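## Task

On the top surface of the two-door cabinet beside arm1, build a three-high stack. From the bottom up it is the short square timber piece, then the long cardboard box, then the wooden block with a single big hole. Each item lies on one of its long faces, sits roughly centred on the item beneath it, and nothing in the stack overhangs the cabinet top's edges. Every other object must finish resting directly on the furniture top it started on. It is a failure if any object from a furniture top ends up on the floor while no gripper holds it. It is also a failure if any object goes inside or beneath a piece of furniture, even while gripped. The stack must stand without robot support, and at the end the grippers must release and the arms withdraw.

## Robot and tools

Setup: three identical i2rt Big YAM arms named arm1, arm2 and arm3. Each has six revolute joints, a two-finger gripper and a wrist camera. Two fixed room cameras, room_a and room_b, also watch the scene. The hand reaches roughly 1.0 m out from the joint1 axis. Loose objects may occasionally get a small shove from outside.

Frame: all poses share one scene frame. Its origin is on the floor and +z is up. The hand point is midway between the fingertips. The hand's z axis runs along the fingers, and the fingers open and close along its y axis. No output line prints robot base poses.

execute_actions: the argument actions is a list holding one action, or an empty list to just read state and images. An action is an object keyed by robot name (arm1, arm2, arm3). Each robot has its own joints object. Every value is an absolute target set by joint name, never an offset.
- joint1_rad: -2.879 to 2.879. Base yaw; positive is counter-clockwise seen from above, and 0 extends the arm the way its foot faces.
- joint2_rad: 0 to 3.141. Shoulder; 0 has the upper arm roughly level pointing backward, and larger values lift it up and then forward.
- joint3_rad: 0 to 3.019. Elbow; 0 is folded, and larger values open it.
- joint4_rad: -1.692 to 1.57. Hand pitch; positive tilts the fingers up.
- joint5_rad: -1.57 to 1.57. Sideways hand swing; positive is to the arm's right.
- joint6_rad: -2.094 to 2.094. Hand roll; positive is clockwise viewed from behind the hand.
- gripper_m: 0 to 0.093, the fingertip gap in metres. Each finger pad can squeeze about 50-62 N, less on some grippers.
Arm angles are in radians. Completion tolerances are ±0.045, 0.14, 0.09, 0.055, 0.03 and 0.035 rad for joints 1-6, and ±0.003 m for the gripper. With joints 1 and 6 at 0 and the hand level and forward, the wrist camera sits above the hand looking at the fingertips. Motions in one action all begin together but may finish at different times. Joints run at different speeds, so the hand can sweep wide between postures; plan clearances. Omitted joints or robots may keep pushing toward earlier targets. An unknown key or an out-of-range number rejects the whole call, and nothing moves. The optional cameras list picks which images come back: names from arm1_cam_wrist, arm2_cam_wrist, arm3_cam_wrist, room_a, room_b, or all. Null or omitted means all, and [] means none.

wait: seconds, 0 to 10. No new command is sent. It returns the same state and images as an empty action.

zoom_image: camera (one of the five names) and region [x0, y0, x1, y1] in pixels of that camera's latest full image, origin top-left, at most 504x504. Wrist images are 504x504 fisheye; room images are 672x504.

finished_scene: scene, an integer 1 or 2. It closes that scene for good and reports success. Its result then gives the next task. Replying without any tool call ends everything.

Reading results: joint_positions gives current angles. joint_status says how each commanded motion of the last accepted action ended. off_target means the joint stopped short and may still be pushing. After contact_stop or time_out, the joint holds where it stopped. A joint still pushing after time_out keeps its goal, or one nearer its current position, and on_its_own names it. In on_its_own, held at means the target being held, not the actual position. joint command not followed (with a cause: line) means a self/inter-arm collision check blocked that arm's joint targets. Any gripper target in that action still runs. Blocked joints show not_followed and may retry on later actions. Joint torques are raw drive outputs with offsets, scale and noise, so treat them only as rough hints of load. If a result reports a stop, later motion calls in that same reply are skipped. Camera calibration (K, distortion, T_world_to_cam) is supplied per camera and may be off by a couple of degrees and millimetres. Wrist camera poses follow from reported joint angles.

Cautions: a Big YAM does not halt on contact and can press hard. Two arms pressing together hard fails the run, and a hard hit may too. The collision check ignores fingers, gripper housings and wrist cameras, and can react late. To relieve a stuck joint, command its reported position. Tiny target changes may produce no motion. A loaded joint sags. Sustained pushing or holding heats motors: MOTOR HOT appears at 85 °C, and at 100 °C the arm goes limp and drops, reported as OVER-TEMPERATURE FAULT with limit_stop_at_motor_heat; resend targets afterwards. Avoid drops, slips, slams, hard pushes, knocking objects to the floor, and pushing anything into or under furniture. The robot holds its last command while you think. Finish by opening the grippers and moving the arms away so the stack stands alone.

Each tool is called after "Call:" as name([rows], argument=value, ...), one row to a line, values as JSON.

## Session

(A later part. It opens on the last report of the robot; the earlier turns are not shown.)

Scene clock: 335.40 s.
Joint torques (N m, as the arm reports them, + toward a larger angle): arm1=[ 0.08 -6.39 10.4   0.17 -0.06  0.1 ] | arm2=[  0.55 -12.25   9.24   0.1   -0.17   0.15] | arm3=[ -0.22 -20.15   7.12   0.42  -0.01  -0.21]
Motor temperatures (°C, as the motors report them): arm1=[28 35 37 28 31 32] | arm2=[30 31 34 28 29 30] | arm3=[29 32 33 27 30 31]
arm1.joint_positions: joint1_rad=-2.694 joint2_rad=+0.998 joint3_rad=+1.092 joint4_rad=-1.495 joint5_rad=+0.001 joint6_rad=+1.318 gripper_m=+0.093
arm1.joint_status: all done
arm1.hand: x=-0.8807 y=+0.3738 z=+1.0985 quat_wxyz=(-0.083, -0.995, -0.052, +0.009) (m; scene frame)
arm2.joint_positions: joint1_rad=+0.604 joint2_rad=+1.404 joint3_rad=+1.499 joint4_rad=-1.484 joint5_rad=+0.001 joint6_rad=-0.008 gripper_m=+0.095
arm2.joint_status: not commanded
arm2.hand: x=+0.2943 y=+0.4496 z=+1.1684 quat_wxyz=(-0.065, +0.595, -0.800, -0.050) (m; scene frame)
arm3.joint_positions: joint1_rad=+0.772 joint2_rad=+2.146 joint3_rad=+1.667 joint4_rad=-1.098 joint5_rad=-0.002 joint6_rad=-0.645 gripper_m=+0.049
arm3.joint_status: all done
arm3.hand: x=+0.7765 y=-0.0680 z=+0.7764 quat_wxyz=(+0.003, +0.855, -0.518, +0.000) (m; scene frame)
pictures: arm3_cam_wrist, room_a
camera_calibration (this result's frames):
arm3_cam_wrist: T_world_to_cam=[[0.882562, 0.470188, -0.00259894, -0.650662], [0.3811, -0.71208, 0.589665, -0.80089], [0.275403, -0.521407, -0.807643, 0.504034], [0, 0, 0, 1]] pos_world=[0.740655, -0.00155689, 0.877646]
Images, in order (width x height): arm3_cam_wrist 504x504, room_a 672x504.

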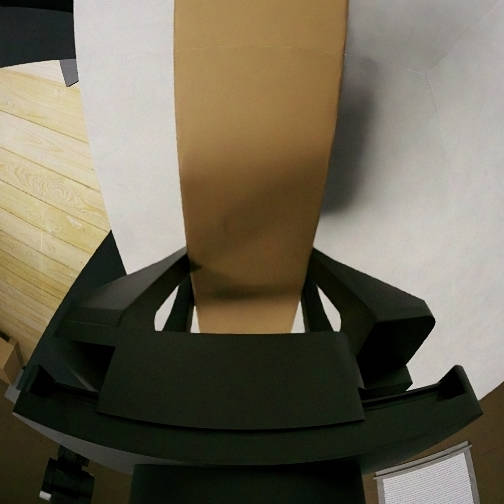

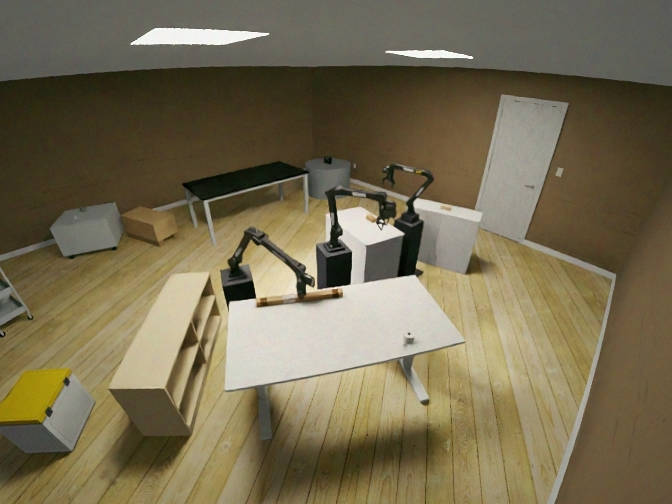

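Call:
execute_actions([
  {"arm3": {"joints": {"joint2_rad": 2.146, "gripper_m": 0.093}}},
], cameras=["arm3_cam_wrist"])

Call:
execute_actions([
  {"arm3": {"joints": {"joint2_rad": 1.8, "joint3_rad": 1.7, "joint4_rad": -1.4}}},
], cameras=["arm3_cam_wrist", "room_b"])

Scene clock: 339.53 s.
Joint torques (N m, as the arm reports them, + toward a larger angle): arm1=[ 0.08 -6.58 10.4   0.16 -0.06  0.1 ] | arm2=[ -0.03 -12.28   9.27  -0.09  -0.2    0.13] | arm3=[  0.27 -21.96   7.1    0.55  -0.01  -0.2 ]
Motor temperatures (°C, as the motors report them): arm1=[28 34 37 28 31 32] | arm2=[30 31 34 28 29 30] | arm3=[29 32 33 27 30 31]
arm1.joint_positions: joint1_rad=-2.694 joint2_rad=+0.998 joint3_rad=+1.092 joint4_rad=-1.495 joint5_rad=+0.001 joint6_rad=+1.318 gripper_m=+0.093
arm1.joint_status: not commanded
arm1.hand: x=-0.8807 y=+0.3738 z=+1.0985 quat_wxyz=(-0.083, -0.995, -0.052, +0.009) (m; scene frame)
arm2.joint_positions: joint1_rad=+0.604 joint2_rad=+1.404 joint3_rad=+1.499 joint4_rad=-1.484 joint5_rad=+0.001 joint6_rad=-0.008 gripper_m=+0.095
arm2.joint_status: not commanded
arm2.hand: x=+0.2943 y=+0.4496 z=+1.1684 quat_wxyz=(-0.065, +0.595, -0.800, -0.050) (m; scene frame)
arm3.joint_positions: joint1_rad=+0.772 joint2_rad=+2.146 joint3_rad=+1.667 joint4_rad=-1.098 joint5_rad=-0.002 joint6_rad=-0.645 gripper_m=+0.093
arm3.joint_status: all done
arm3.hand: x=+0.7765 y=-0.0680 z=+0.7764 quat_wxyz=(+0.003, +0.855, -0.518, +0.000) (m; scene frame)
pictures: arm3_cam_wrist
camera_calibration (this result's frames):
arm3_cam_wrist: T_world_to_cam=[[0.882562, 0.470188, -0.00259894, -0.650662], [0.3811, -0.71208, 0.589665, -0.80089], [0.275403, -0.521407, -0.807643, 0.504034], [0, 0, 0, 1]] pos_world=[0.740655, -0.00155689, 0.877646]
Images, in order (width x height): arm3_cam_wrist 504x504.

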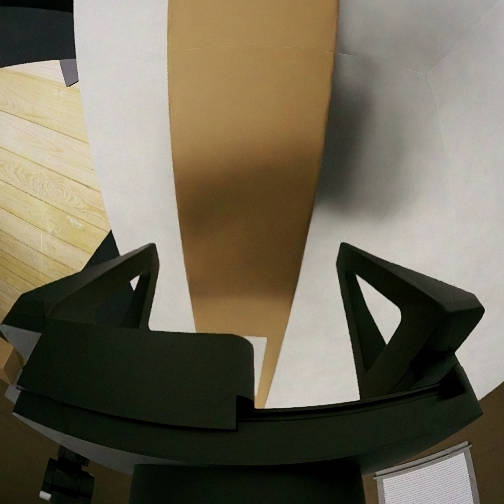

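Scene clock: 340.93 s.
Joint torques (N m, as the arm reports them, + toward a larger angle): arm1=[ 0.1  -6.6  10.4   0.16 -0.06  0.1 ] | arm2=[ -0.33 -12.36   9.22   0.13  -0.2    0.14] | arm3=[  0.38 -18.17   9.41  -0.42  -0.01  -0.16]
Motor temperatures (°C, as the motors report them): arm1=[28 34 37 28 31 32] | arm2=[30 31 34 28 29 30] | arm3=[29 32 33 27 30 31]
arm1.joint_positions: joint1_rad=-2.694 joint2_rad=+0.998 joint3_rad=+1.092 joint4_rad=-1.495 joint5_rad=+0.001 joint6_rad=+1.318 gripper_m=+0.093
arm1.joint_status: not commanded
arm1.hand: x=-0.8807 y=+0.3738 z=+1.0985 quat_wxyz=(-0.083, -0.995, -0.052, +0.009) (m; scene frame)
arm2.joint_positions: joint1_rad=+0.604 joint2_rad=+1.404 joint3_rad=+1.499 joint4_rad=-1.484 joint5_rad=+0.001 joint6_rad=-0.008 gripper_m=+0.095
arm2.joint_status: not commanded
arm2.hand: x=+0.2943 y=+0.4496 z=+1.1684 quat_wxyz=(-0.065, +0.595, -0.800, -0.050) (m; scene frame)
arm3.joint_positions: joint1_rad=+0.772 joint2_rad=+1.790 joint3_rad=+1.689 joint4_rad=-1.388 joint5_rad=-0.002 joint6_rad=-0.645 gripper_m=+0.093
arm3.joint_status: all done
arm3.hand: x=+0.7680 y=-0.1193 z=+0.9884 quat_wxyz=(-0.038, +0.855, -0.518, -0.016) (m; scene frame)
pictures: arm3_cam_wrist, room_b
camera_calibration (this result's frames):
arm3_cam_wrist: T_world_to_cam=[[0.882232, 0.468131, 0.0501905, -0.670692], [0.373143, -0.760236, 0.531795, -0.901693], [0.287106, -0.450438, -0.845385, 0.687597], [0, 0, 0, 1]] pos_world=[0.730753, -0.0618074, 1.09446]
Images, in order (width x height): arm3_cam_wrist 504x504, room_b 672x504.

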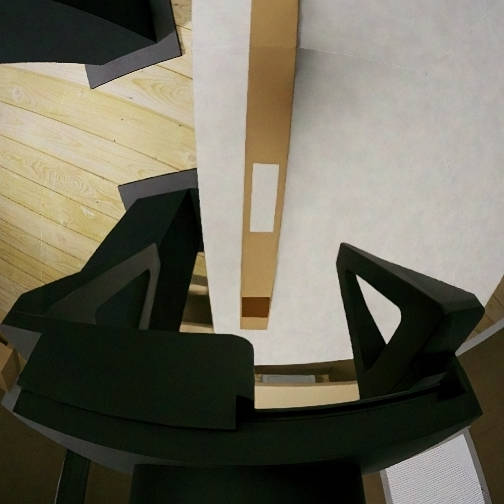

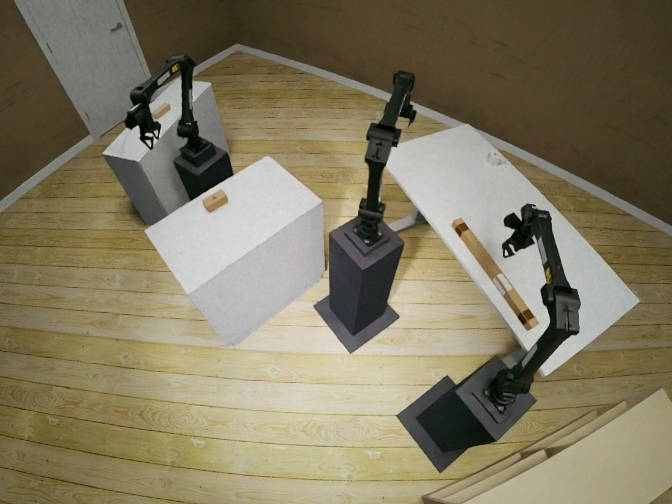

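Call:
execute_actions([
  {"arm2": {"joints": {"joint1_rad": -0.796, "joint2_rad": 2.11, "joint3_rad": 1.65, "joint4_rad": -1.09, "joint6_rad": 0.975}}, "arm3": {"joints": {"joint1_rad": -1.2, "joint2_rad": 1.2, "joint3_rad": 1.3, "joint4_rad": -1.4, "joint6_rad": 0}}},
], cameras=["arm2_cam_wrist", "room_b"])

Scene clock: 355.50 s.
Joint torques (N m, as the arm reports them, + toward a larger angle): arm1=[ 0.08 -6.58 10.4   0.17 -0.06  0.1 ] | arm2=[  0.85 -20.76   8.7    0.68  -0.16   0.15] | arm3=[ 0.81 -8.84  8.75  0.09 -0.02  0.06]
Motor temperatures (°C, as the motors report them): arm1=[28 34 38 28 31 32] | arm2=[30 31 35 28 29 30] | arm3=[29 31 34 27 30 31]
arm1.joint_positions: joint1_rad=-2.694 joint2_rad=+0.998 joint3_rad=+1.092 joint4_rad=-1.495 joint5_rad=+0.001 joint6_rad=+1.318 gripper_m=+0.093
arm1.joint_status: not commanded
arm1.hand: x=-0.8807 y=+0.3738 z=+1.0985 quat_wxyz=(-0.083, -0.995, -0.052, +0.009) (m; scene frame)
arm2.joint_positions: joint1_rad=-0.804 joint2_rad=+2.107 joint3_rad=+1.640 joint4_rad=-1.095 joint5_rad=+0.002 joint6_rad=+0.967 gripper_m=+0.095
arm2.joint_status: all done
arm2.hand: x=+0.7691 y=-0.0699 z=+0.8658 quat_wxyz=(-0.005, -0.524, -0.851, +0.007) (m; scene frame)
arm3.joint_positions: joint1_rad=-1.201 joint2_rad=+1.198 joint3_rad=+1.302 joint4_rad=-1.389 joint5_rad=+0.000 joint6_rad=-0.016 gripper_m=+0.093
arm3.joint_status: all done
arm3.hand: x=+1.0094 y=-0.8951 z=+1.0981 quat_wxyz=(-0.137, -0.269, -0.953, +0.041) (m; scene frame)
pictures: arm2_cam_wrist, room_b
camera_calibration (this result's frames):
arm2_cam_wrist: T_world_to_cam=[[-0.889679, -0.456584, 0.00165743, 0.653224], [-0.376347, 0.73538, 0.563542, -0.138165], [-0.258523, 0.500748, -0.826086, 1.07411], [0, 0, 0, 1]] pos_world=[0.806844, -0.138003, 0.964087]
Images, in order (width x height): arm2_cam_wrist 504x504, room_b 672x504.

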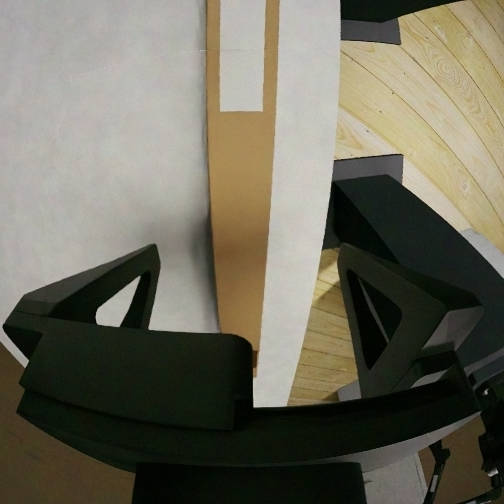

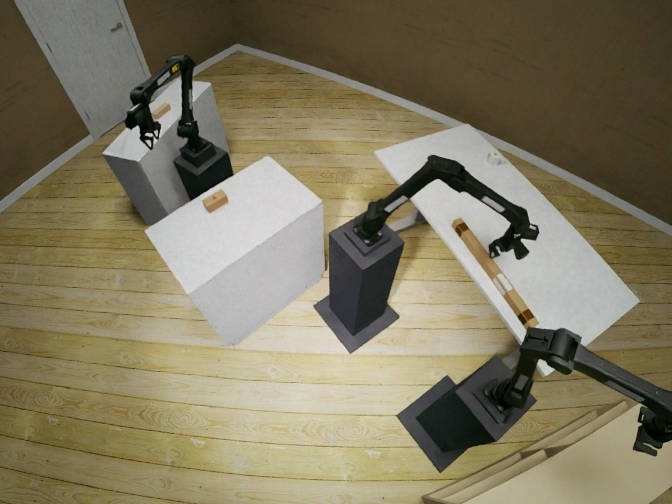

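Call:
zoom_image(camera="arm2_cam_wrist", region=[190, 300, 310, 420])

Call:
zoom_image(camera="room_b", region=[420, 190, 580, 350])

Region (190, 300, 310, 420) of arm2_cam_wrist's 504x504 image, scaled by 4.200, with more detail than that image has.

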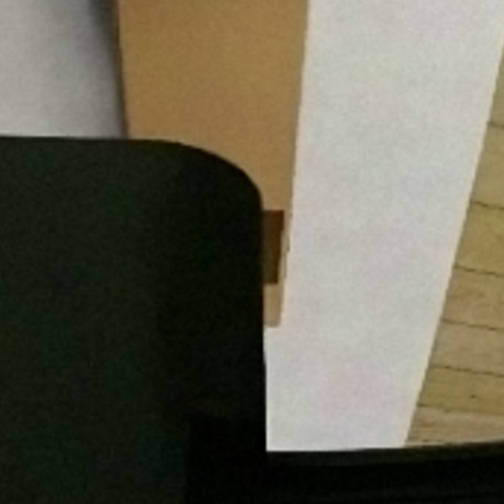

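Region (420, 190, 580, 350) of room_b's 672x504 image, scaled by 3.150, with more detail than that image has.

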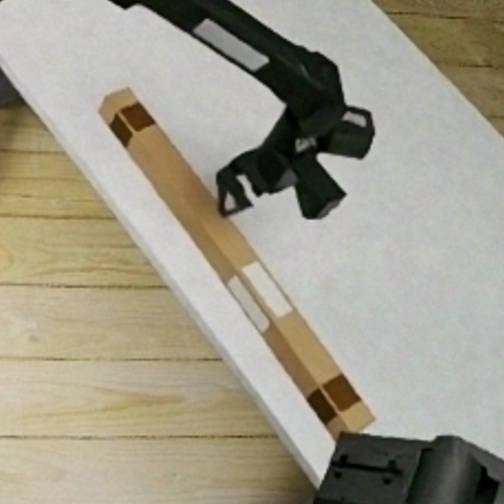

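Call:
execute_actions([
  {"arm2": {"joints": {"joint1_rad": -0.836, "joint2_rad": 2.283, "joint3_rad": 1.692, "joint4_rad": -0.965, "joint6_rad": 0.943}}},
], cameras=["arm2_cam_wrist", "room_b"])

Scene clock: 394.37 s.
Joint torques (N m, as the arm reports them, + toward a larger angle): arm1=[ 0.07 -6.61 10.39  0.18 -0.06  0.1 ] | arm2=[  0.01 -22.94   9.36   0.8   -0.17  -0.03] | arm3=[ 0.53 -8.33  8.79  0.09 -0.02  0.04]
Motor temperatures (°C, as the motors report them): arm1=[28 33 38 28 31 32] | arm2=[30 33 34 28 29 30] | arm3=[29 30 34 27 30 31]
arm1.joint_positions: joint1_rad=-2.694 joint2_rad=+0.998 joint3_rad=+1.092 joint4_rad=-1.495 joint5_rad=+0.001 joint6_rad=+1.318 gripper_m=+0.093
arm1.joint_status: not commanded
arm1.hand: x=-0.8807 y=+0.3738 z=+1.0985 quat_wxyz=(-0.083, -0.995, -0.052, +0.009) (m; scene frame)
arm2.joint_positions: joint1_rad=-0.833 joint2_rad=+2.289 joint3_rad=+1.665 joint4_rad=-0.980 joint5_rad=+0.002 joint6_rad=+0.951 gripper_m=+0.095
arm2.joint_status: all done
arm2.hand: x=+0.7721 y=-0.0902 z=+0.7641 quat_wxyz=(+0.015, -0.530, -0.848, +0.016) (m; scene frame)
arm3.joint_positions: joint1_rad=-1.201 joint2_rad=+1.198 joint3_rad=+1.302 joint4_rad=-1.389 joint5_rad=+0.000 joint6_rad=-0.016 gripper_m=+0.093
arm3.joint_status: not commanded
arm3.hand: x=+1.0094 y=-0.8951 z=+1.0981 quat_wxyz=(-0.137, -0.269, -0.953, +0.041) (m; scene frame)
pictures: arm2_cam_wrist, room_b
camera_calibration (this result's frames):
arm2_cam_wrist: T_world_to_cam=[[-0.894841, -0.444886, 0.0365539, 0.625184], [-0.342255, 0.736364, 0.583635, -0.106482], [-0.286568, 0.50975, -0.811193, 1.01215], [0, 0, 0, 1]] pos_world=[0.813047, -0.159401, 0.860347]
Images, in order (width x height): arm2_cam_wrist 504x504, room_b 672x504.

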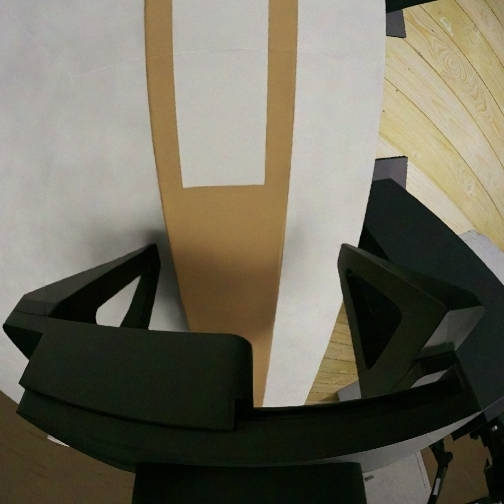

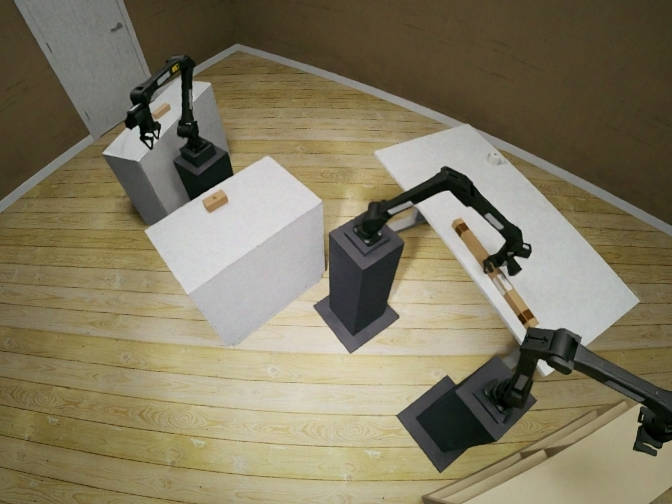

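Call:
execute_actions([
  {"arm2": {"joints": {"joint2_rad": 2.315, "joint4_rad": -0.915}}},
], cameras=["arm2_cam_wrist"])

Scene clock: 399.77 s.
Joint torques (N m, as the arm reports them, + toward a larger angle): arm1=[ 0.09 -6.54 10.4   0.18 -0.06  0.1 ] | arm2=[ -0.37 -20.16   9.36   1.08  -0.16  -0.07] | arm3=[ 0.   -8.33  8.81  0.04  0.    0.05]
Motor temperatures (°C, as the motors report them): arm1=[28 33 38 28 31 32] | arm2=[30 33 35 28 29 30] | arm3=[29 30 34 27 30 31]
arm1.joint_positions: joint1_rad=-2.694 joint2_rad=+0.998 joint3_rad=+1.092 joint4_rad=-1.495 joint5_rad=+0.001 joint6_rad=+1.318 gripper_m=+0.093
arm1.joint_status: not commanded
arm1.hand: x=-0.8807 y=+0.3738 z=+1.0985 quat_wxyz=(-0.083, -0.995, -0.052, +0.009) (m; scene frame)
arm2.joint_positions: joint1_rad=-0.833 joint2_rad=+2.289 joint3_rad=+1.665 joint4_rad=-0.931 joint5_rad=+0.002 joint6_rad=+0.950 gripper_m=+0.095
arm2.joint_status: all done
arm2.hand: x=+0.7840 y=-0.0922 z=+0.7639 quat_wxyz=(-0.007, -0.530, -0.848, +0.006) (m; scene frame)
arm3.joint_positions: joint1_rad=-1.201 joint2_rad=+1.198 joint3_rad=+1.302 joint4_rad=-1.389 joint5_rad=+0.000 joint6_rad=-0.016 gripper_m=+0.093
arm3.joint_status: not commanded
arm3.hand: x=+1.0094 y=-0.8951 z=+1.0981 quat_wxyz=(-0.137, -0.269, -0.953, +0.041) (m; scene frame)
pictures: arm2_cam_wrist
camera_calibration (this result's frames):
arm2_cam_wrist: T_world_to_cam=[[-0.895142, -0.445771, -0.00295994, 0.665242], [-0.370646, 0.740565, 0.560522, -0.0605505], [-0.247672, 0.502844, -0.828134, 0.998209], [0, 0, 0, 1]] pos_world=[0.820272, -0.160557, 0.86256]
Images, in order (width x height): arm2_cam_wrist 504x504.

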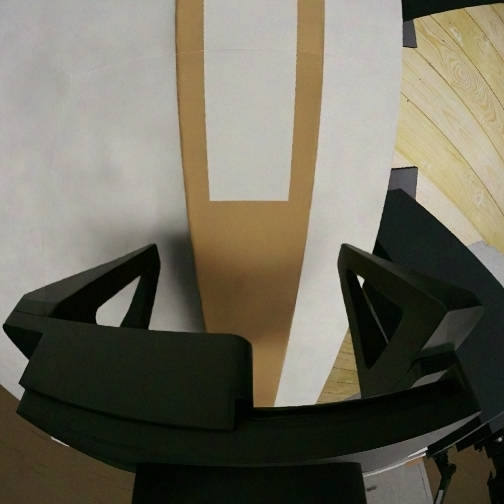

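Call:
execute_actions([
  {"arm2": {"joints": {"joint3_rad": 1.64, "joint4_rad": -0.89}}},
], cameras=["arm2_cam_wrist"])

Scene clock: 402.87 s.
Joint torques (N m, as the arm reports them, + toward a larger angle): arm1=[ 0.07 -6.57 10.41  0.17 -0.06  0.1 ] | arm2=[ -0.15 -20.2    6.35   0.97  -0.11  -0.03] | arm3=[ 0.06 -8.39  8.97  0.12 -0.03  0.04]
Motor temperatures (°C, as the motors report them): arm1=[28 33 38 28 31 32] | arm2=[30 33 35 28 29 30] | arm3=[29 30 34 27 30 31]
arm1.joint_positions: joint1_rad=-2.694 joint2_rad=+0.998 joint3_rad=+1.092 joint4_rad=-1.495 joint5_rad=+0.001 joint6_rad=+1.318 gripper_m=+0.093
arm1.joint_status: not commanded
arm1.hand: x=-0.8807 y=+0.3738 z=+1.0985 quat_wxyz=(-0.083, -0.995, -0.052, +0.009) (m; scene frame)
arm2.joint_positions: joint1_rad=-0.833 joint2_rad=+2.289 joint3_rad=+1.653 joint4_rad=-0.906 joint5_rad=+0.002 joint6_rad=+0.950 gripper_m=+0.095
arm2.joint_status: all done
arm2.hand: x=+0.7845 y=-0.0923 z=+0.7603 quat_wxyz=(-0.013, -0.529, -0.848, +0.004) (m; scene frame)
arm3.joint_positions: joint1_rad=-1.201 joint2_rad=+1.198 joint3_rad=+1.302 joint4_rad=-1.389 joint5_rad=+0.000 joint6_rad=-0.016 gripper_m=+0.093
arm3.joint_status: not commanded
arm3.hand: x=+1.0094 y=-0.8951 z=+1.0981 quat_wxyz=(-0.137, -0.269, -0.953, +0.041) (m; scene frame)
pictures: arm2_cam_wrist
camera_calibration (this result's frames):
arm2_cam_wrist: T_world_to_cam=[[-0.89494, -0.445975, -0.0137625, 0.673718], [-0.378137, 0.741715, 0.553959, -0.0472403], [-0.236844, 0.500964, -0.83243, 0.990059], [0, 0, 0, 1]] pos_world=[0.819563, -0.160485, 0.859596]
Images, in order (width x height): arm2_cam_wrist 504x504.

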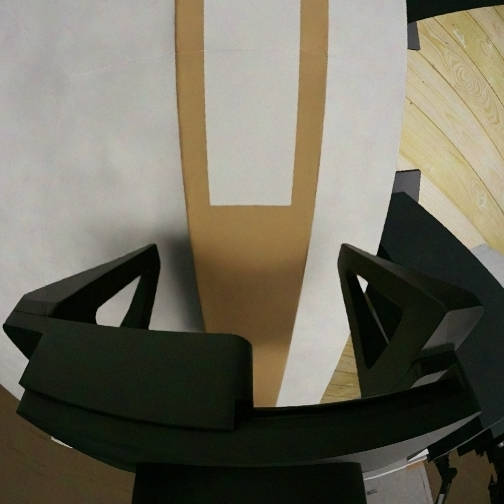

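Call:
execute_actions([
  {"arm2": {"joints": {"joint3_rad": 1.615, "gripper_m": 0.03}}},
], cameras=["arm2_cam_wrist"])

Scene clock: 405.43 s.
Joint torques (N m, as the arm reports them, + toward a larger angle): arm1=[ 0.05 -6.56 10.41  0.16 -0.06  0.1 ] | arm2=[ -0.05 -19.82   6.08   0.77  -0.09  -0.05] | arm3=[ 0.2  -8.41  8.56  0.05 -0.08  0.09]
Motor temperatures (°C, as the motors report them): arm1=[28 33 38 28 31 32] | arm2=[30 33 34 28 29 30] | arm3=[29 30 34 27 30 31]
arm1.joint_positions: joint1_rad=-2.694 joint2_rad=+0.998 joint3_rad=+1.092 joint4_rad=-1.495 joint5_rad=+0.001 joint6_rad=+1.318 gripper_m=+0.093
arm1.joint_status: not commanded
arm1.hand: x=-0.8807 y=+0.3738 z=+1.0985 quat_wxyz=(-0.083, -0.995, -0.052, +0.009) (m; scene frame)
arm2.joint_positions: joint1_rad=-0.833 joint2_rad=+2.289 joint3_rad=+1.631 joint4_rad=-0.903 joint5_rad=+0.001 joint6_rad=+0.949 gripper_m=+0.050
arm2.joint_status: gripper_m off_target (ended at +0.050, target +0.030); the others done
arm2.hand: x=+0.7750 y=-0.0907 z=+0.7535 quat_wxyz=(-0.005, -0.529, -0.849, +0.007) (m; scene frame)
arm3.joint_positions: joint1_rad=-1.201 joint2_rad=+1.198 joint3_rad=+1.302 joint4_rad=-1.389 joint5_rad=+0.000 joint6_rad=-0.016 gripper_m=+0.093
arm3.joint_status: not commanded
arm3.hand: x=+1.0094 y=-0.8951 z=+1.0981 quat_wxyz=(-0.137, -0.269, -0.953, +0.041) (m; scene frame)
pictures: arm2_cam_wrist
camera_calibration (this result's frames):
arm2_cam_wrist: T_world_to_cam=[[-0.894672, -0.446723, 0.000931269, 0.654487], [-0.368534, 0.739255, 0.563636, -0.0631815], [-0.252477, 0.503926, -0.826023, 0.988829], [0, 0, 0, 1]] pos_world=[0.811924, -0.159215, 0.851797]
Images, in order (width x height): arm2_cam_wrist 504x504.

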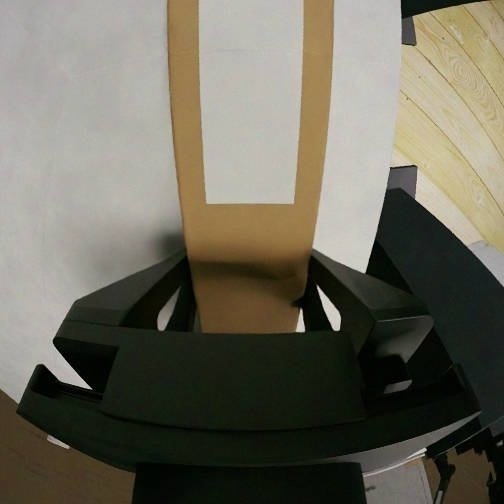

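Call:
execute_actions([
  {"arm2": {"joints": {"joint2_rad": 2.04, "joint3_rad": 1.79, "joint4_rad": -1.3}}},
], cameras=[])

Call:
execute_actions([
  {"arm2": {"joints": {"joint1_rad": 2.347, "joint6_rad": -0.89}}},
], cameras=["arm2_cam_wrist", "room_a", "room_b"])

Scene clock: 419.67 s.
Joint torques (N m, as the arm reports them, + toward a larger angle): arm1=[ 0.08 -6.59 10.41  0.17 -0.06  0.1 ] | arm2=[ -0.2  -20.57   9.77  -0.19  -0.11  -0.07] | arm3=[ 0.67 -8.06  8.91  0.12 -0.01  0.03]
Motor temperatures (°C, as the motors report them): arm1=[28 33 39 28 31 32] | arm2=[30 34 34 28 29 30] | arm3=[29 30 34 27 30 31]
arm1.joint_positions: joint1_rad=-2.694 joint2_rad=+0.998 joint3_rad=+1.092 joint4_rad=-1.495 joint5_rad=+0.001 joint6_rad=+1.318 gripper_m=+0.093
arm1.joint_status: not commanded
arm1.hand: x=-0.8807 y=+0.3738 z=+1.0985 quat_wxyz=(-0.083, -0.995, -0.052, +0.009) (m; scene frame)
arm2.joint_positions: joint1_rad=-0.833 joint2_rad=+2.035 joint3_rad=+1.775 joint4_rad=-1.285 joint5_rad=+0.001 joint6_rad=+0.949 gripper_m=+0.050
arm2.joint_status: all done
arm2.hand: x=+0.7778 y=-0.0880 z=+0.9570 quat_wxyz=(-0.012, -0.529, -0.849, +0.004) (m; scene frame)
arm3.joint_positions: joint1_rad=-1.201 joint2_rad=+1.198 joint3_rad=+1.302 joint4_rad=-1.389 joint5_rad=+0.000 joint6_rad=-0.016 gripper_m=+0.093
arm3.joint_status: not commanded
arm3.hand: x=+1.0094 y=-0.8951 z=+1.0981 quat_wxyz=(-0.137, -0.269, -0.953, +0.041) (m; scene frame)
pictures: none
No camera images: the call's "cameras" was empty. Leave "cameras" out to get every camera's image.

Scene clock: 422.50 s.
Joint torques (N m, as the arm reports them, + toward a larger angle): arm1=[ 0.08 -6.56 10.39  0.16 -0.06  0.1 ] | arm2=[  0.41 -20.46   9.77  -0.21  -0.19  -0.04] | arm3=[ 0.7  -7.62  8.89  0.25 -0.02  0.06]
Motor temperatures (°C, as the motors report them): arm1=[28 33 39 28 31 32] | arm2=[30 34 34 28 29 30] | arm3=[29 30 34 27 30 31]
arm1.joint_positions: joint1_rad=-2.694 joint2_rad=+0.998 joint3_rad=+1.092 joint4_rad=-1.495 joint5_rad=+0.001 joint6_rad=+1.318 gripper_m=+0.093
arm1.joint_status: not commanded
arm1.hand: x=-0.8807 y=+0.3738 z=+1.0985 quat_wxyz=(-0.083, -0.995, -0.052, +0.009) (m; scene frame)
arm2.joint_positions: joint1_rad=+2.355 joint2_rad=+2.035 joint3_rad=+1.775 joint4_rad=-1.285 joint5_rad=-0.002 joint6_rad=-0.884 gripper_m=+0.050
arm2.joint_status: all done
arm2.hand: x=-0.4643 y=+0.0914 z=+0.9658 quat_wxyz=(-0.001, +0.928, +0.373, -0.019) (m; scene frame)
arm3.joint_positions: joint1_rad=-1.201 joint2_rad=+1.198 joint3_rad=+1.302 joint4_rad=-1.389 joint5_rad=+0.000 joint6_rad=-0.016 gripper_m=+0.093
arm3.joint_status: not commanded
arm3.hand: x=+1.0094 y=-0.8951 z=+1.0981 quat_wxyz=(-0.137, -0.269, -0.953, +0.041) (m; scene frame)
pictures: arm2_cam_wrist, room_a, room_b
camera_calibration (this result's frames):
arm2_cam_wrist: T_world_to_cam=[[-0.697073, 0.716939, 0.00932805, -0.395837], [0.603285, 0.579439, 0.547995, -0.293279], [0.387474, 0.38762, -0.83643, 1.07731], [0, 0, 0, 1]] pos_world=[-0.516425, 0.0361421, 1.0655]
Images, in order (width x height): arm2_cam_wrist 504x504, room_a 672x504, room_b 672x504.

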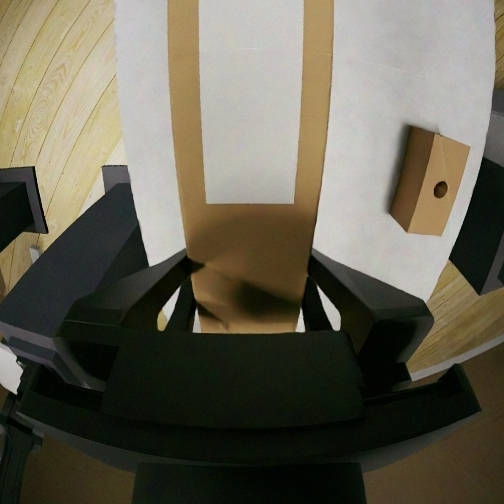

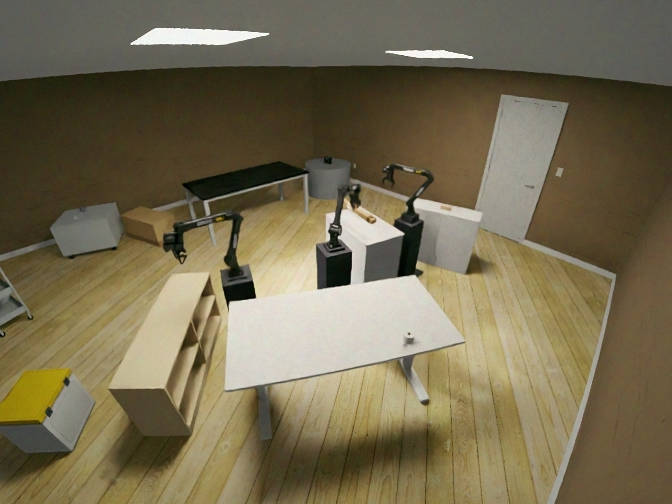

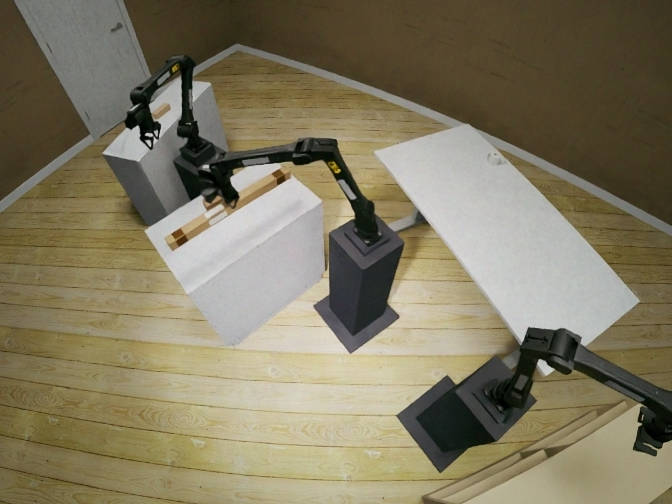

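Call:
execute_actions([
  {"arm2": {"joints": {"joint2_rad": 2.205, "joint3_rad": 1.64, "joint4_rad": -0.985}}},
], cameras=["arm2_cam_wrist", "room_b"])

Scene clock: 429.10 s.
Joint torques (N m, as the arm reports them, + toward a larger angle): arm1=[ 0.09 -6.6  10.4   0.17 -0.06  0.1 ] | arm2=[  0.4  -21.66   7.47   1.2   -0.18  -0.03] | arm3=[ 0.6  -7.62  8.83  0.03 -0.01  0.06]
Motor temperatures (°C, as the motors report them): arm1=[28 33 39 28 31 32] | arm2=[30 34 34 28 29 30] | arm3=[29 29 34 27 30 31]
arm1.joint_positions: joint1_rad=-2.694 joint2_rad=+0.998 joint3_rad=+1.092 joint4_rad=-1.495 joint5_rad=+0.001 joint6_rad=+1.318 gripper_m=+0.093
arm1.joint_status: not commanded
arm1.hand: x=-0.8807 y=+0.3738 z=+1.0985 quat_wxyz=(-0.083, -0.995, -0.052, +0.009) (m; scene frame)
arm2.joint_positions: joint1_rad=+2.356 joint2_rad=+2.202 joint3_rad=+1.644 joint4_rad=-1.005 joint5_rad=-0.001 joint6_rad=-0.884 gripper_m=+0.050
arm2.joint_status: all done
arm2.hand: x=-0.4640 y=+0.0890 z=+0.8188 quat_wxyz=(+0.003, +0.928, +0.373, -0.010) (m; scene frame)
arm3.joint_positions: joint1_rad=-1.201 joint2_rad=+1.198 joint3_rad=+1.302 joint4_rad=-1.389 joint5_rad=+0.000 joint6_rad=-0.016 gripper_m=+0.093
arm3.joint_status: not commanded
arm3.hand: x=+1.0094 y=-0.8951 z=+1.0981 quat_wxyz=(-0.137, -0.269, -0.953, +0.041) (m; scene frame)
pictures: arm2_cam_wrist, room_b
camera_calibration (this result's frames):
arm2_cam_wrist: T_world_to_cam=[[-0.697853, 0.716225, -0.00471248, -0.381413], [0.592379, 0.580857, 0.558295, -0.225126], [0.402602, 0.386816, -0.829629, 0.956773], [0, 0, 0, 1]] pos_world=[-0.518009, 0.033848, 0.917656]
Images, in order (width x height): arm2_cam_wrist 504x504, room_b 672x504.

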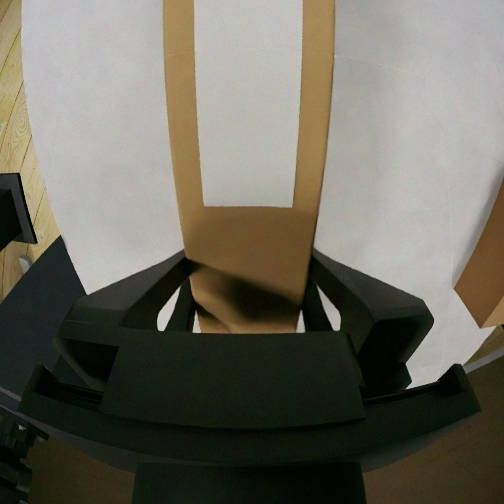

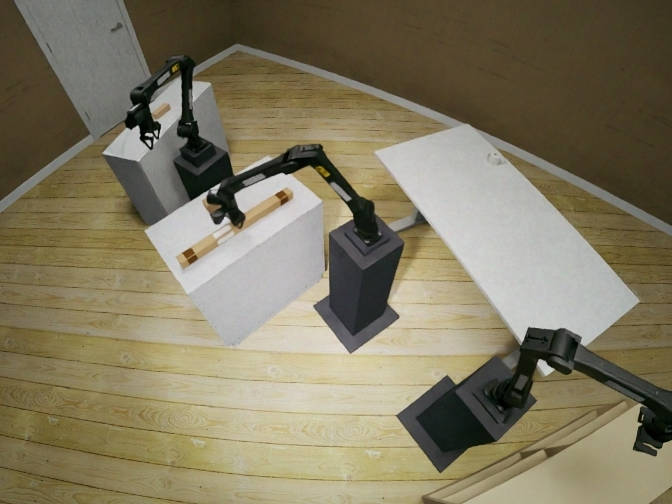

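Call:
execute_actions([
  {"arm2": {"joints": {"joint2_rad": 2.2, "joint3_rad": 1.65, "joint4_rad": -1.0, "gripper_m": 0.093}}},
], cameras=["arm2_cam_wrist"])

Call:
execute_actions([
  {"arm2": {"joints": {"joint2_rad": 1.8, "joint3_rad": 1.7, "joint4_rad": -1.45}}},
], cameras=["arm2_cam_wrist", "room_b"])

Scene clock: 434.37 s.
Joint torques (N m, as the arm reports them, + toward a larger angle): arm1=[ 0.06 -6.6  10.4   0.17 -0.06  0.1 ] | arm2=[  0.17 -22.25   8.18   0.53  -0.22   0.  ] | arm3=[-0.18 -8.39  8.8   0.19  0.01  0.08]
Motor temperatures (°C, as the motors report them): arm1=[28 33 39 28 31 32] | arm2=[30 34 34 28 29 30] | arm3=[29 29 34 27 30 31]
arm1.joint_positions: joint1_rad=-2.694 joint2_rad=+0.998 joint3_rad=+1.092 joint4_rad=-1.495 joint5_rad=+0.001 joint6_rad=+1.318 gripper_m=+0.093
arm1.joint_status: not commanded
arm1.hand: x=-0.8807 y=+0.3738 z=+1.0985 quat_wxyz=(-0.083, -0.995, -0.052, +0.009) (m; scene frame)
arm2.joint_positions: joint1_rad=+2.356 joint2_rad=+2.202 joint3_rad=+1.644 joint4_rad=-1.005 joint5_rad=+0.000 joint6_rad=-0.884 gripper_m=+0.093
arm2.joint_status: all done
arm2.hand: x=-0.4640 y=+0.0891 z=+0.8188 quat_wxyz=(+0.003, +0.928, +0.373, -0.010) (m; scene frame)
arm3.joint_positions: joint1_rad=-1.201 joint2_rad=+1.198 joint3_rad=+1.302 joint4_rad=-1.389 joint5_rad=+0.000 joint6_rad=-0.016 gripper_m=+0.093
arm3.joint_status: not commanded
arm3.hand: x=+1.0094 y=-0.8951 z=+1.0981 quat_wxyz=(-0.137, -0.269, -0.953, +0.041) (m; scene frame)
pictures: arm2_cam_wrist
camera_calibration (this result's frames):
arm2_cam_wrist: T_world_to_cam=[[-0.697849, 0.716231, -0.0044729, -0.381649], [0.592357, 0.580642, 0.558541, -0.225361], [0.402642, 0.387128, -0.829465, 0.9566], [0, 0, 0, 1]] pos_world=[-0.518006, 0.033876, 0.917632]
Images, in order (width x height): arm2_cam_wrist 504x504.

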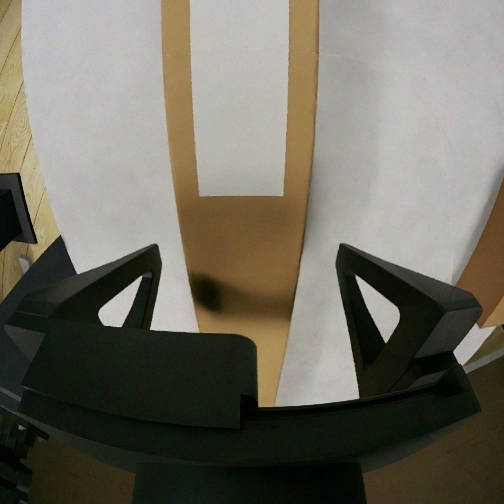

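Scene clock: 435.87 s.
Joint torques (N m, as the arm reports them, + toward a larger angle): arm1=[ 0.07 -6.56 10.4   0.17 -0.06  0.1 ] | arm2=[  0.48 -16.7   10.08  -0.17  -0.21  -0.01] | arm3=[ 0.66 -8.63  8.62  0.02 -0.03  0.04]
Motor temperatures (°C, as the motors report them): arm1=[28 33 39 28 31 32] | arm2=[30 34 34 28 29 30] | arm3=[29 29 34 27 30 31]
arm1.joint_positions: joint1_rad=-2.694 joint2_rad=+0.998 joint3_rad=+1.092 joint4_rad=-1.495 joint5_rad=+0.001 joint6_rad=+1.318 gripper_m=+0.093
arm1.joint_status: not commanded
arm1.hand: x=-0.8807 y=+0.3738 z=+1.0985 quat_wxyz=(-0.083, -0.995, -0.052, +0.009) (m; scene frame)
arm2.joint_positions: joint1_rad=+2.356 joint2_rad=+1.793 joint3_rad=+1.682 joint4_rad=-1.434 joint5_rad=+0.000 joint6_rad=-0.884 gripper_m=+0.093
arm2.joint_status: all done
arm2.hand: x=-0.3939 y=+0.0845 z=+1.0674 quat_wxyz=(-0.001, +0.928, +0.373, -0.019) (m; scene frame)
arm3.joint_positions: joint1_rad=-1.201 joint2_rad=+1.198 joint3_rad=+1.302 joint4_rad=-1.389 joint5_rad=+0.000 joint6_rad=-0.016 gripper_m=+0.093
arm3.joint_status: not commanded
arm3.hand: x=+1.0094 y=-0.8951 z=+1.0981 quat_wxyz=(-0.137, -0.269, -0.953, +0.041) (m; scene frame)
pictures: arm2_cam_wrist, room_b
camera_calibration (this result's frames):
arm2_cam_wrist: T_world_to_cam=[[-0.697586, 0.716427, 0.0103624, -0.344036], [0.603007, 0.579215, 0.548537, -0.388088], [0.386984, 0.3889, -0.836062, 1.13701], [0, 0, 0, 1]] pos_world=[-0.44598, 0.0290798, 1.16706]
Images, in order (width x height): arm2_cam_wrist 504x504, room_b 672x504.

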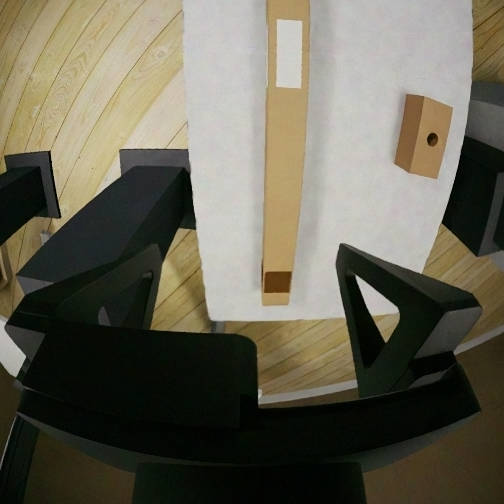

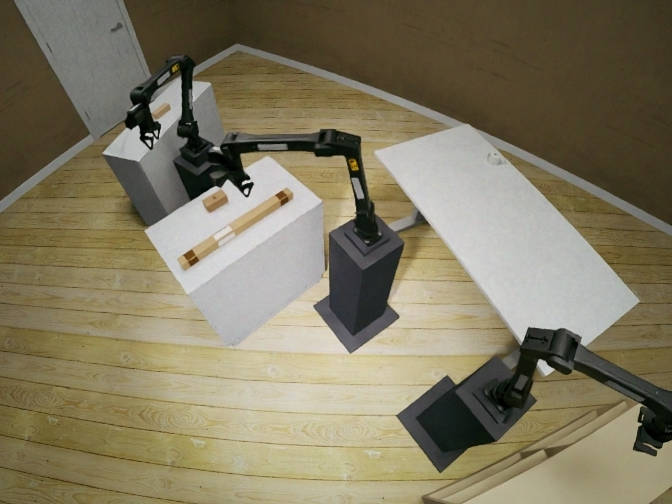

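Call:
execute_actions([
  {"arm1": {"joints": {"joint1_rad": -1.984, "joint2_rad": 2.265, "joint3_rad": 2.21, "joint4_rad": -1.48, "joint6_rad": 1.39}}, "arm2": {"joints": {"joint1_rad": 0.0, "joint2_rad": 1.0, "joint3_rad": 1.2, "joint4_rad": -1.4, "joint6_rad": 0}}},
], cameras=["arm1_cam_wrist", "room_b"])

Scene clock: 447.07 s.
Joint torques (N m, as the arm reports them, + toward a larger angle): arm1=[  0.19 -28.38  13.2   -0.04   0.     0.13] | arm2=[-0.04 -5.07  8.2   1.31 -0.14  0.12] | arm3=[ 0.67 -8.2   8.8   0.17 -0.04  0.06]
Motor temperatures (°C, as the motors report them): arm1=[28 33 39 28 31 32] | arm2=[30 33 35 28 29 30] | arm3=[29 29 34 27 30 31]
arm1.joint_positions: joint1_rad=-1.982 joint2_rad=+2.279 joint3_rad=+2.167 joint4_rad=-1.478 joint5_rad=-0.001 joint6_rad=+1.376 gripper_m=+0.093
arm1.joint_status: all done
arm1.hand: x=-0.4620 y=+0.0790 z=+0.9114 quat_wxyz=(+0.007, -0.929, -0.371, -0.006) (m; scene frame)
arm2.joint_positions: joint1_rad=+0.004 joint2_rad=+0.998 joint3_rad=+1.215 joint4_rad=-1.407 joint5_rad=+0.000 joint6_rad=-0.007 gripper_m=+0.093
arm2.joint_status: all done
arm2.hand: x=+0.4262 y=+0.2296 z=+1.2003 quat_wxyz=(-0.173, +0.328, -0.927, -0.056) (m; scene frame)
arm3.joint_positions: joint1_rad=-1.201 joint2_rad=+1.198 joint3_rad=+1.302 joint4_rad=-1.389 joint5_rad=+0.000 joint6_rad=-0.016 gripper_m=+0.093
arm3.joint_status: not commanded
arm3.hand: x=+1.0094 y=-0.8951 z=+1.0981 quat_wxyz=(-0.137, -0.269, -0.953, +0.041) (m; scene frame)
pictures: arm1_cam_wrist, room_b
camera_calibration (this result's frames):
arm1_cam_wrist: T_world_to_cam=[[-0.702936, 0.71104, 0.0174006, -0.400075], [0.57852, 0.557352, 0.595545, -0.312901], [0.413758, 0.428696, -0.803134, 1.01214], [0, 0, 0, 1]] pos_world=[-0.518991, 0.024963, 1.0062]
Images, in order (width x height): arm1_cam_wrist 504x504, room_b 672x504.

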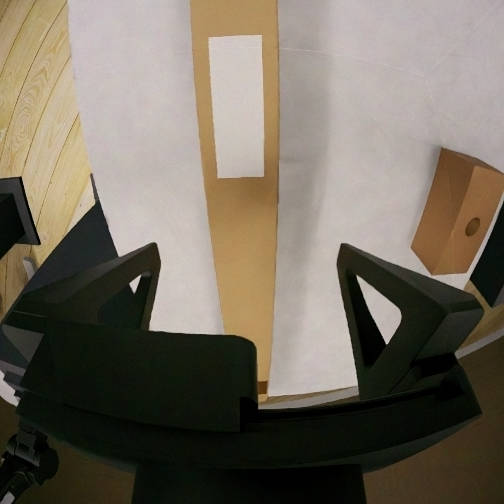

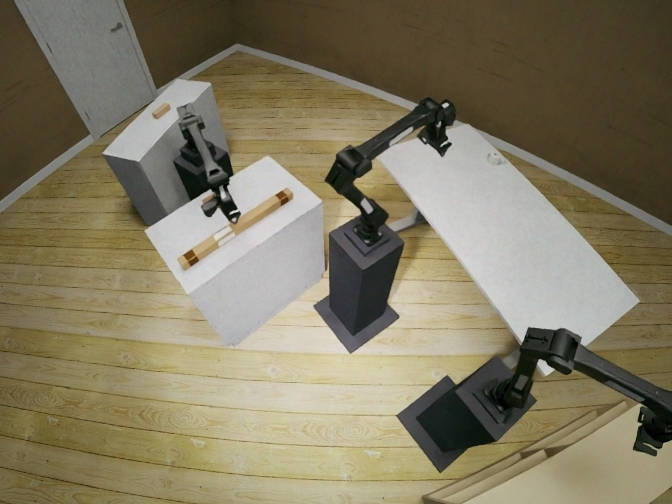

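Call:
execute_actions([
  {"arm1": {"joints": {"joint1_rad": -1.95, "joint2_rad": 2.325, "joint3_rad": 2.03, "joint4_rad": -1.243, "joint6_rad": 1.415}}},
], cameras=["arm1_cam_wrist"])

Scene clock: 457.20 s.
Joint torques (N m, as the arm reports them, + toward a larger angle): arm1=[  1.45 -28.17  10.18   0.42   0.01   0.13] | arm2=[ 0.34 -5.78  8.33  1.36 -0.17  0.1 ] | arm3=[ 0.2  -7.85  8.61  0.1  -0.06  0.07]
Motor temperatures (°C, as the motors report them): arm1=[28 35 40 28 31 32] | arm2=[30 33 35 28 29 30] | arm3=[29 29 34 27 30 31]
arm1.joint_positions: joint1_rad=-1.953 joint2_rad=+2.341 joint3_rad=+2.017 joint4_rad=-1.252 joint5_rad=-0.001 joint6_rad=+1.401 gripper_m=+0.093
arm1.joint_status: all done
arm1.hand: x=-0.4433 y=+0.0897 z=+0.8139 quat_wxyz=(+0.000, -0.928, -0.373, -0.008) (m; scene frame)
arm2.joint_positions: joint1_rad=+0.004 joint2_rad=+0.998 joint3_rad=+1.215 joint4_rad=-1.407 joint5_rad=+0.000 joint6_rad=-0.007 gripper_m=+0.093
arm2.joint_status: not commanded
arm2.hand: x=+0.4262 y=+0.2296 z=+1.2003 quat_wxyz=(-0.173, +0.328, -0.927, -0.056) (m; scene frame)
arm3.joint_positions: joint1_rad=-1.201 joint2_rad=+1.198 joint3_rad=+1.302 joint4_rad=-1.389 joint5_rad=+0.000 joint6_rad=-0.016 gripper_m=+0.093
arm3.joint_status: not commanded
arm3.hand: x=+1.0094 y=-0.8951 z=+1.0981 quat_wxyz=(-0.137, -0.269, -0.953, +0.041) (m; scene frame)
pictures: arm1_cam_wrist
camera_calibration (this result's frames):
arm1_cam_wrist: T_world_to_cam=[[-0.706119, 0.708084, 0.0036029, -0.382785], [0.571624, 0.567019, 0.593073, -0.273516], [0.417903, 0.420839, -0.805141, 0.925615], [0, 0, 0, 1]] pos_world=[-0.50076, 0.0365971, 0.908844]
Images, in order (width x height): arm1_cam_wrist 504x504.

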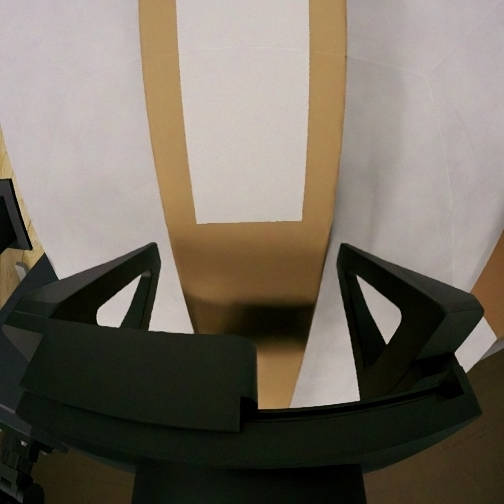

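Call:
execute_actions([
  {"arm1": {"joints": {"gripper_m": 0.03}}},
], cameras=["arm1_cam_wrist"])

Scene clock: 460.60 s.
Joint torques (N m, as the arm reports them, + toward a larger angle): arm1=[  1.09 -28.6   10.02   0.41   0.01   0.08] | arm2=[ 0.05 -5.19  8.31  1.23 -0.16  0.13] | arm3=[ 0.5  -8.13  8.81  0.19 -0.06  0.05]
Motor temperatures (°C, as the motors report them): arm1=[28 35 40 28 31 32] | arm2=[30 33 35 28 29 30] | arm3=[29 29 34 27 30 31]
arm1.joint_positions: joint1_rad=-1.953 joint2_rad=+2.341 joint3_rad=+2.017 joint4_rad=-1.251 joint5_rad=-0.001 joint6_rad=+1.405 gripper_m=+0.049
arm1.joint_status: gripper_m off_target (ended at +0.049, target +0.030)
arm1.hand: x=-0.4432 y=+0.0896 z=+0.8139 quat_wxyz=(+0.000, -0.929, -0.371, -0.008) (m; scene frame)
arm2.joint_positions: joint1_rad=+0.004 joint2_rad=+0.998 joint3_rad=+1.215 joint4_rad=-1.407 joint5_rad=+0.000 joint6_rad=-0.007 gripper_m=+0.093
arm2.joint_status: not commanded
arm2.hand: x=+0.4262 y=+0.2296 z=+1.2003 quat_wxyz=(-0.173, +0.328, -0.927, -0.056) (m; scene frame)
arm3.joint_positions: joint1_rad=-1.201 joint2_rad=+1.198 joint3_rad=+1.302 joint4_rad=-1.389 joint5_rad=+0.000 joint6_rad=-0.016 gripper_m=+0.093
arm3.joint_status: not commanded
arm3.hand: x=+1.0094 y=-0.8951 z=+1.0981 quat_wxyz=(-0.137, -0.269, -0.953, +0.041) (m; scene frame)
pictures: arm1_cam_wrist
camera_calibration (this result's frames):
arm1_cam_wrist: T_world_to_cam=[[-0.702864, 0.711318, 0.00291781, -0.38089], [0.573982, 0.564727, 0.592982, -0.272163], [0.420151, 0.41846, -0.80521, 0.926903], [0, 0, 0, 1]] pos_world=[-0.500937, 0.0367598, 0.908852]
Images, in order (width x height): arm1_cam_wrist 504x504.

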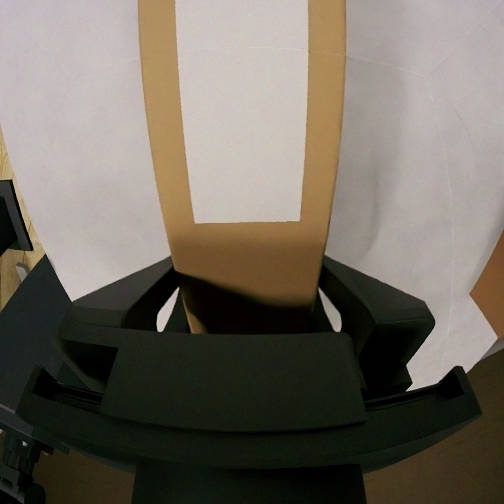

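Call:
execute_actions([
  {"arm1": {"joints": {"joint2_rad": 2.0, "joint3_rad": 2.03, "joint4_rad": -1.57}}},
], cameras=[])

Call:
execute_actions([
  {"arm1": {"joints": {"joint1_rad": 1.352, "joint2_rad": 1.46, "joint3_rad": 1.4, "joint4_rad": -1.49, "joint6_rad": 1.11}}},
], cameras=["arm1_cam_wrist", "room_a", "room_b"])

Scene clock: 479.33 s.
Joint torques (N m, as the arm reports them, + toward a larger angle): arm1=[  1.01 -25.3   10.51  -0.16   0.01   0.08] | arm2=[ 0.37 -5.17  8.21  1.35 -0.17  0.13] | arm3=[ 0.48 -8.26  8.69  0.13 -0.01  0.05]
Motor temperatures (°C, as the motors report them): arm1=[28 36 39 28 31 32] | arm2=[30 32 35 28 29 30] | arm3=[29 29 34 27 30 31]
arm1.joint_positions: joint1_rad=-1.953 joint2_rad=+2.018 joint3_rad=+2.018 joint4_rad=-1.564 joint5_rad=-0.001 joint6_rad=+1.405 gripper_m=+0.049
arm1.joint_status: all done
arm1.hand: x=-0.4829 y=+0.1431 z=+1.0225 quat_wxyz=(-0.006, -0.929, -0.370, -0.009) (m; scene frame)
arm2.joint_positions: joint1_rad=+0.004 joint2_rad=+0.998 joint3_rad=+1.215 joint4_rad=-1.407 joint5_rad=+0.000 joint6_rad=-0.007 gripper_m=+0.093
arm2.joint_status: not commanded
arm2.hand: x=+0.4262 y=+0.2296 z=+1.2003 quat_wxyz=(-0.173, +0.328, -0.927, -0.056) (m; scene frame)
arm3.joint_positions: joint1_rad=-1.201 joint2_rad=+1.198 joint3_rad=+1.302 joint4_rad=-1.389 joint5_rad=+0.000 joint6_rad=-0.016 gripper_m=+0.093
arm3.joint_status: not commanded
arm3.hand: x=+1.0094 y=-0.8951 z=+1.0981 quat_wxyz=(-0.137, -0.269, -0.953, +0.041) (m; scene frame)
pictures: none
No camera images: the call's "cameras" was empty. Leave "cameras" out to get every camera's image.

Scene clock: 482.03 s.
Joint torques (N m, as the arm reports them, + toward a larger angle): arm1=[  0.34 -16.38   9.77   0.     0.03  -0.12] | arm2=[-0.1  -5.4   8.26  1.27 -0.19  0.11] | arm3=[ 0.24 -7.94  8.71  0.02 -0.06  0.02]
Motor temperatures (°C, as the motors report them): arm1=[28 36 39 28 31 32] | arm2=[30 32 35 28 29 30] | arm3=[29 29 34 27 30 31]
arm1.joint_positions: joint1_rad=+1.357 joint2_rad=+1.477 joint3_rad=+1.395 joint4_rad=-1.489 joint5_rad=-0.001 joint6_rad=+1.122 gripper_m=+0.049
arm1.joint_status: all done
arm1.hand: x=-1.1358 y=+0.9804 z=+1.0525 quat_wxyz=(-0.006, +0.569, -0.822, +0.005) (m; scene frame)
arm2.joint_positions: joint1_rad=+0.004 joint2_rad=+0.998 joint3_rad=+1.215 joint4_rad=-1.407 joint5_rad=+0.000 joint6_rad=-0.007 gripper_m=+0.093
arm2.joint_status: not commanded
arm2.hand: x=+0.4262 y=+0.2296 z=+1.2003 quat_wxyz=(-0.173, +0.328, -0.927, -0.056) (m; scene frame)
arm3.joint_positions: joint1_rad=-1.201 joint2_rad=+1.198 joint3_rad=+1.302 joint4_rad=-1.389 joint5_rad=+0.000 joint6_rad=-0.016 gripper_m=+0.093
arm3.joint_status: not commanded
arm3.hand: x=+1.0094 y=-0.8951 z=+1.0981 quat_wxyz=(-0.137, -0.269, -0.953, +0.041) (m; scene frame)
pictures: arm1_cam_wrist, room_a, room_b
camera_calibration (this result's frames):
arm1_cam_wrist: T_world_to_cam=[[0.942708, -0.332731, 0.0243074, 1.36808], [-0.284955, -0.765169, 0.577337, -0.174473], [-0.173499, -0.551186, -0.816144, 1.32515], [0, 0, 0, 1]] pos_world=[-1.10951, 1.05211, 1.14899]
Images, in order (width x height): arm1_cam_wrist 504x504, room_a 672x504, room_b 672x504.

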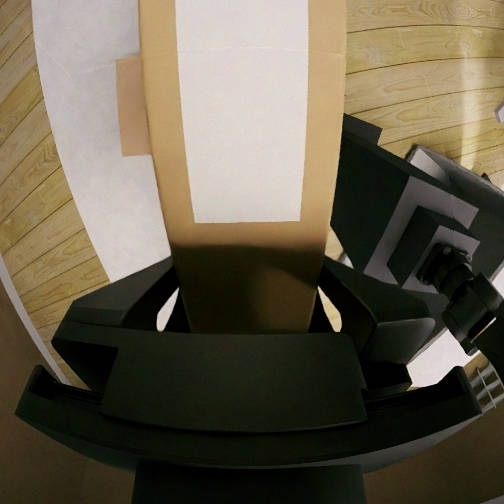

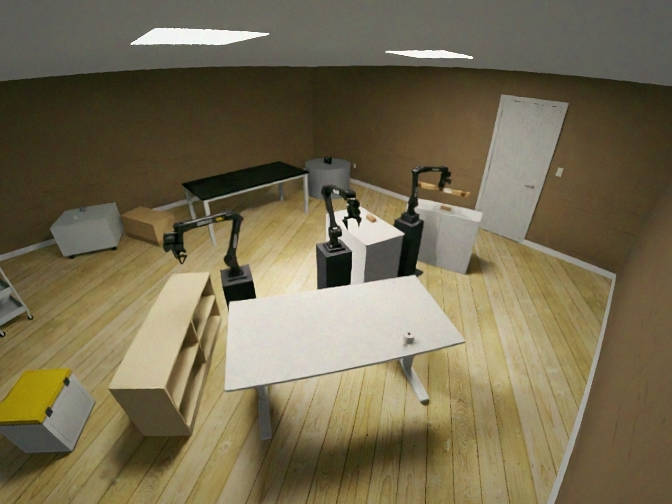

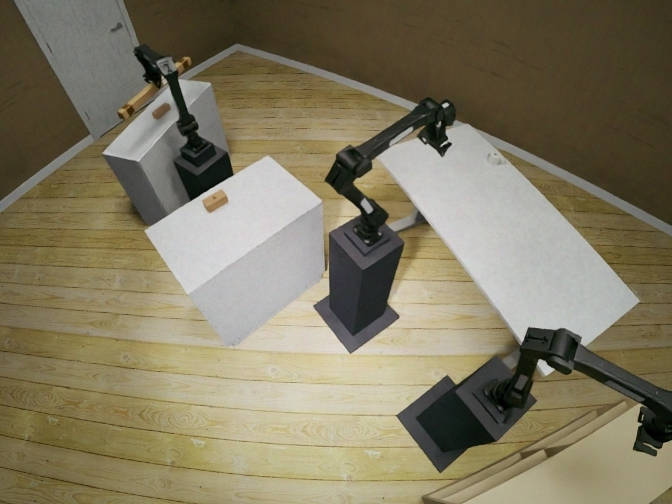

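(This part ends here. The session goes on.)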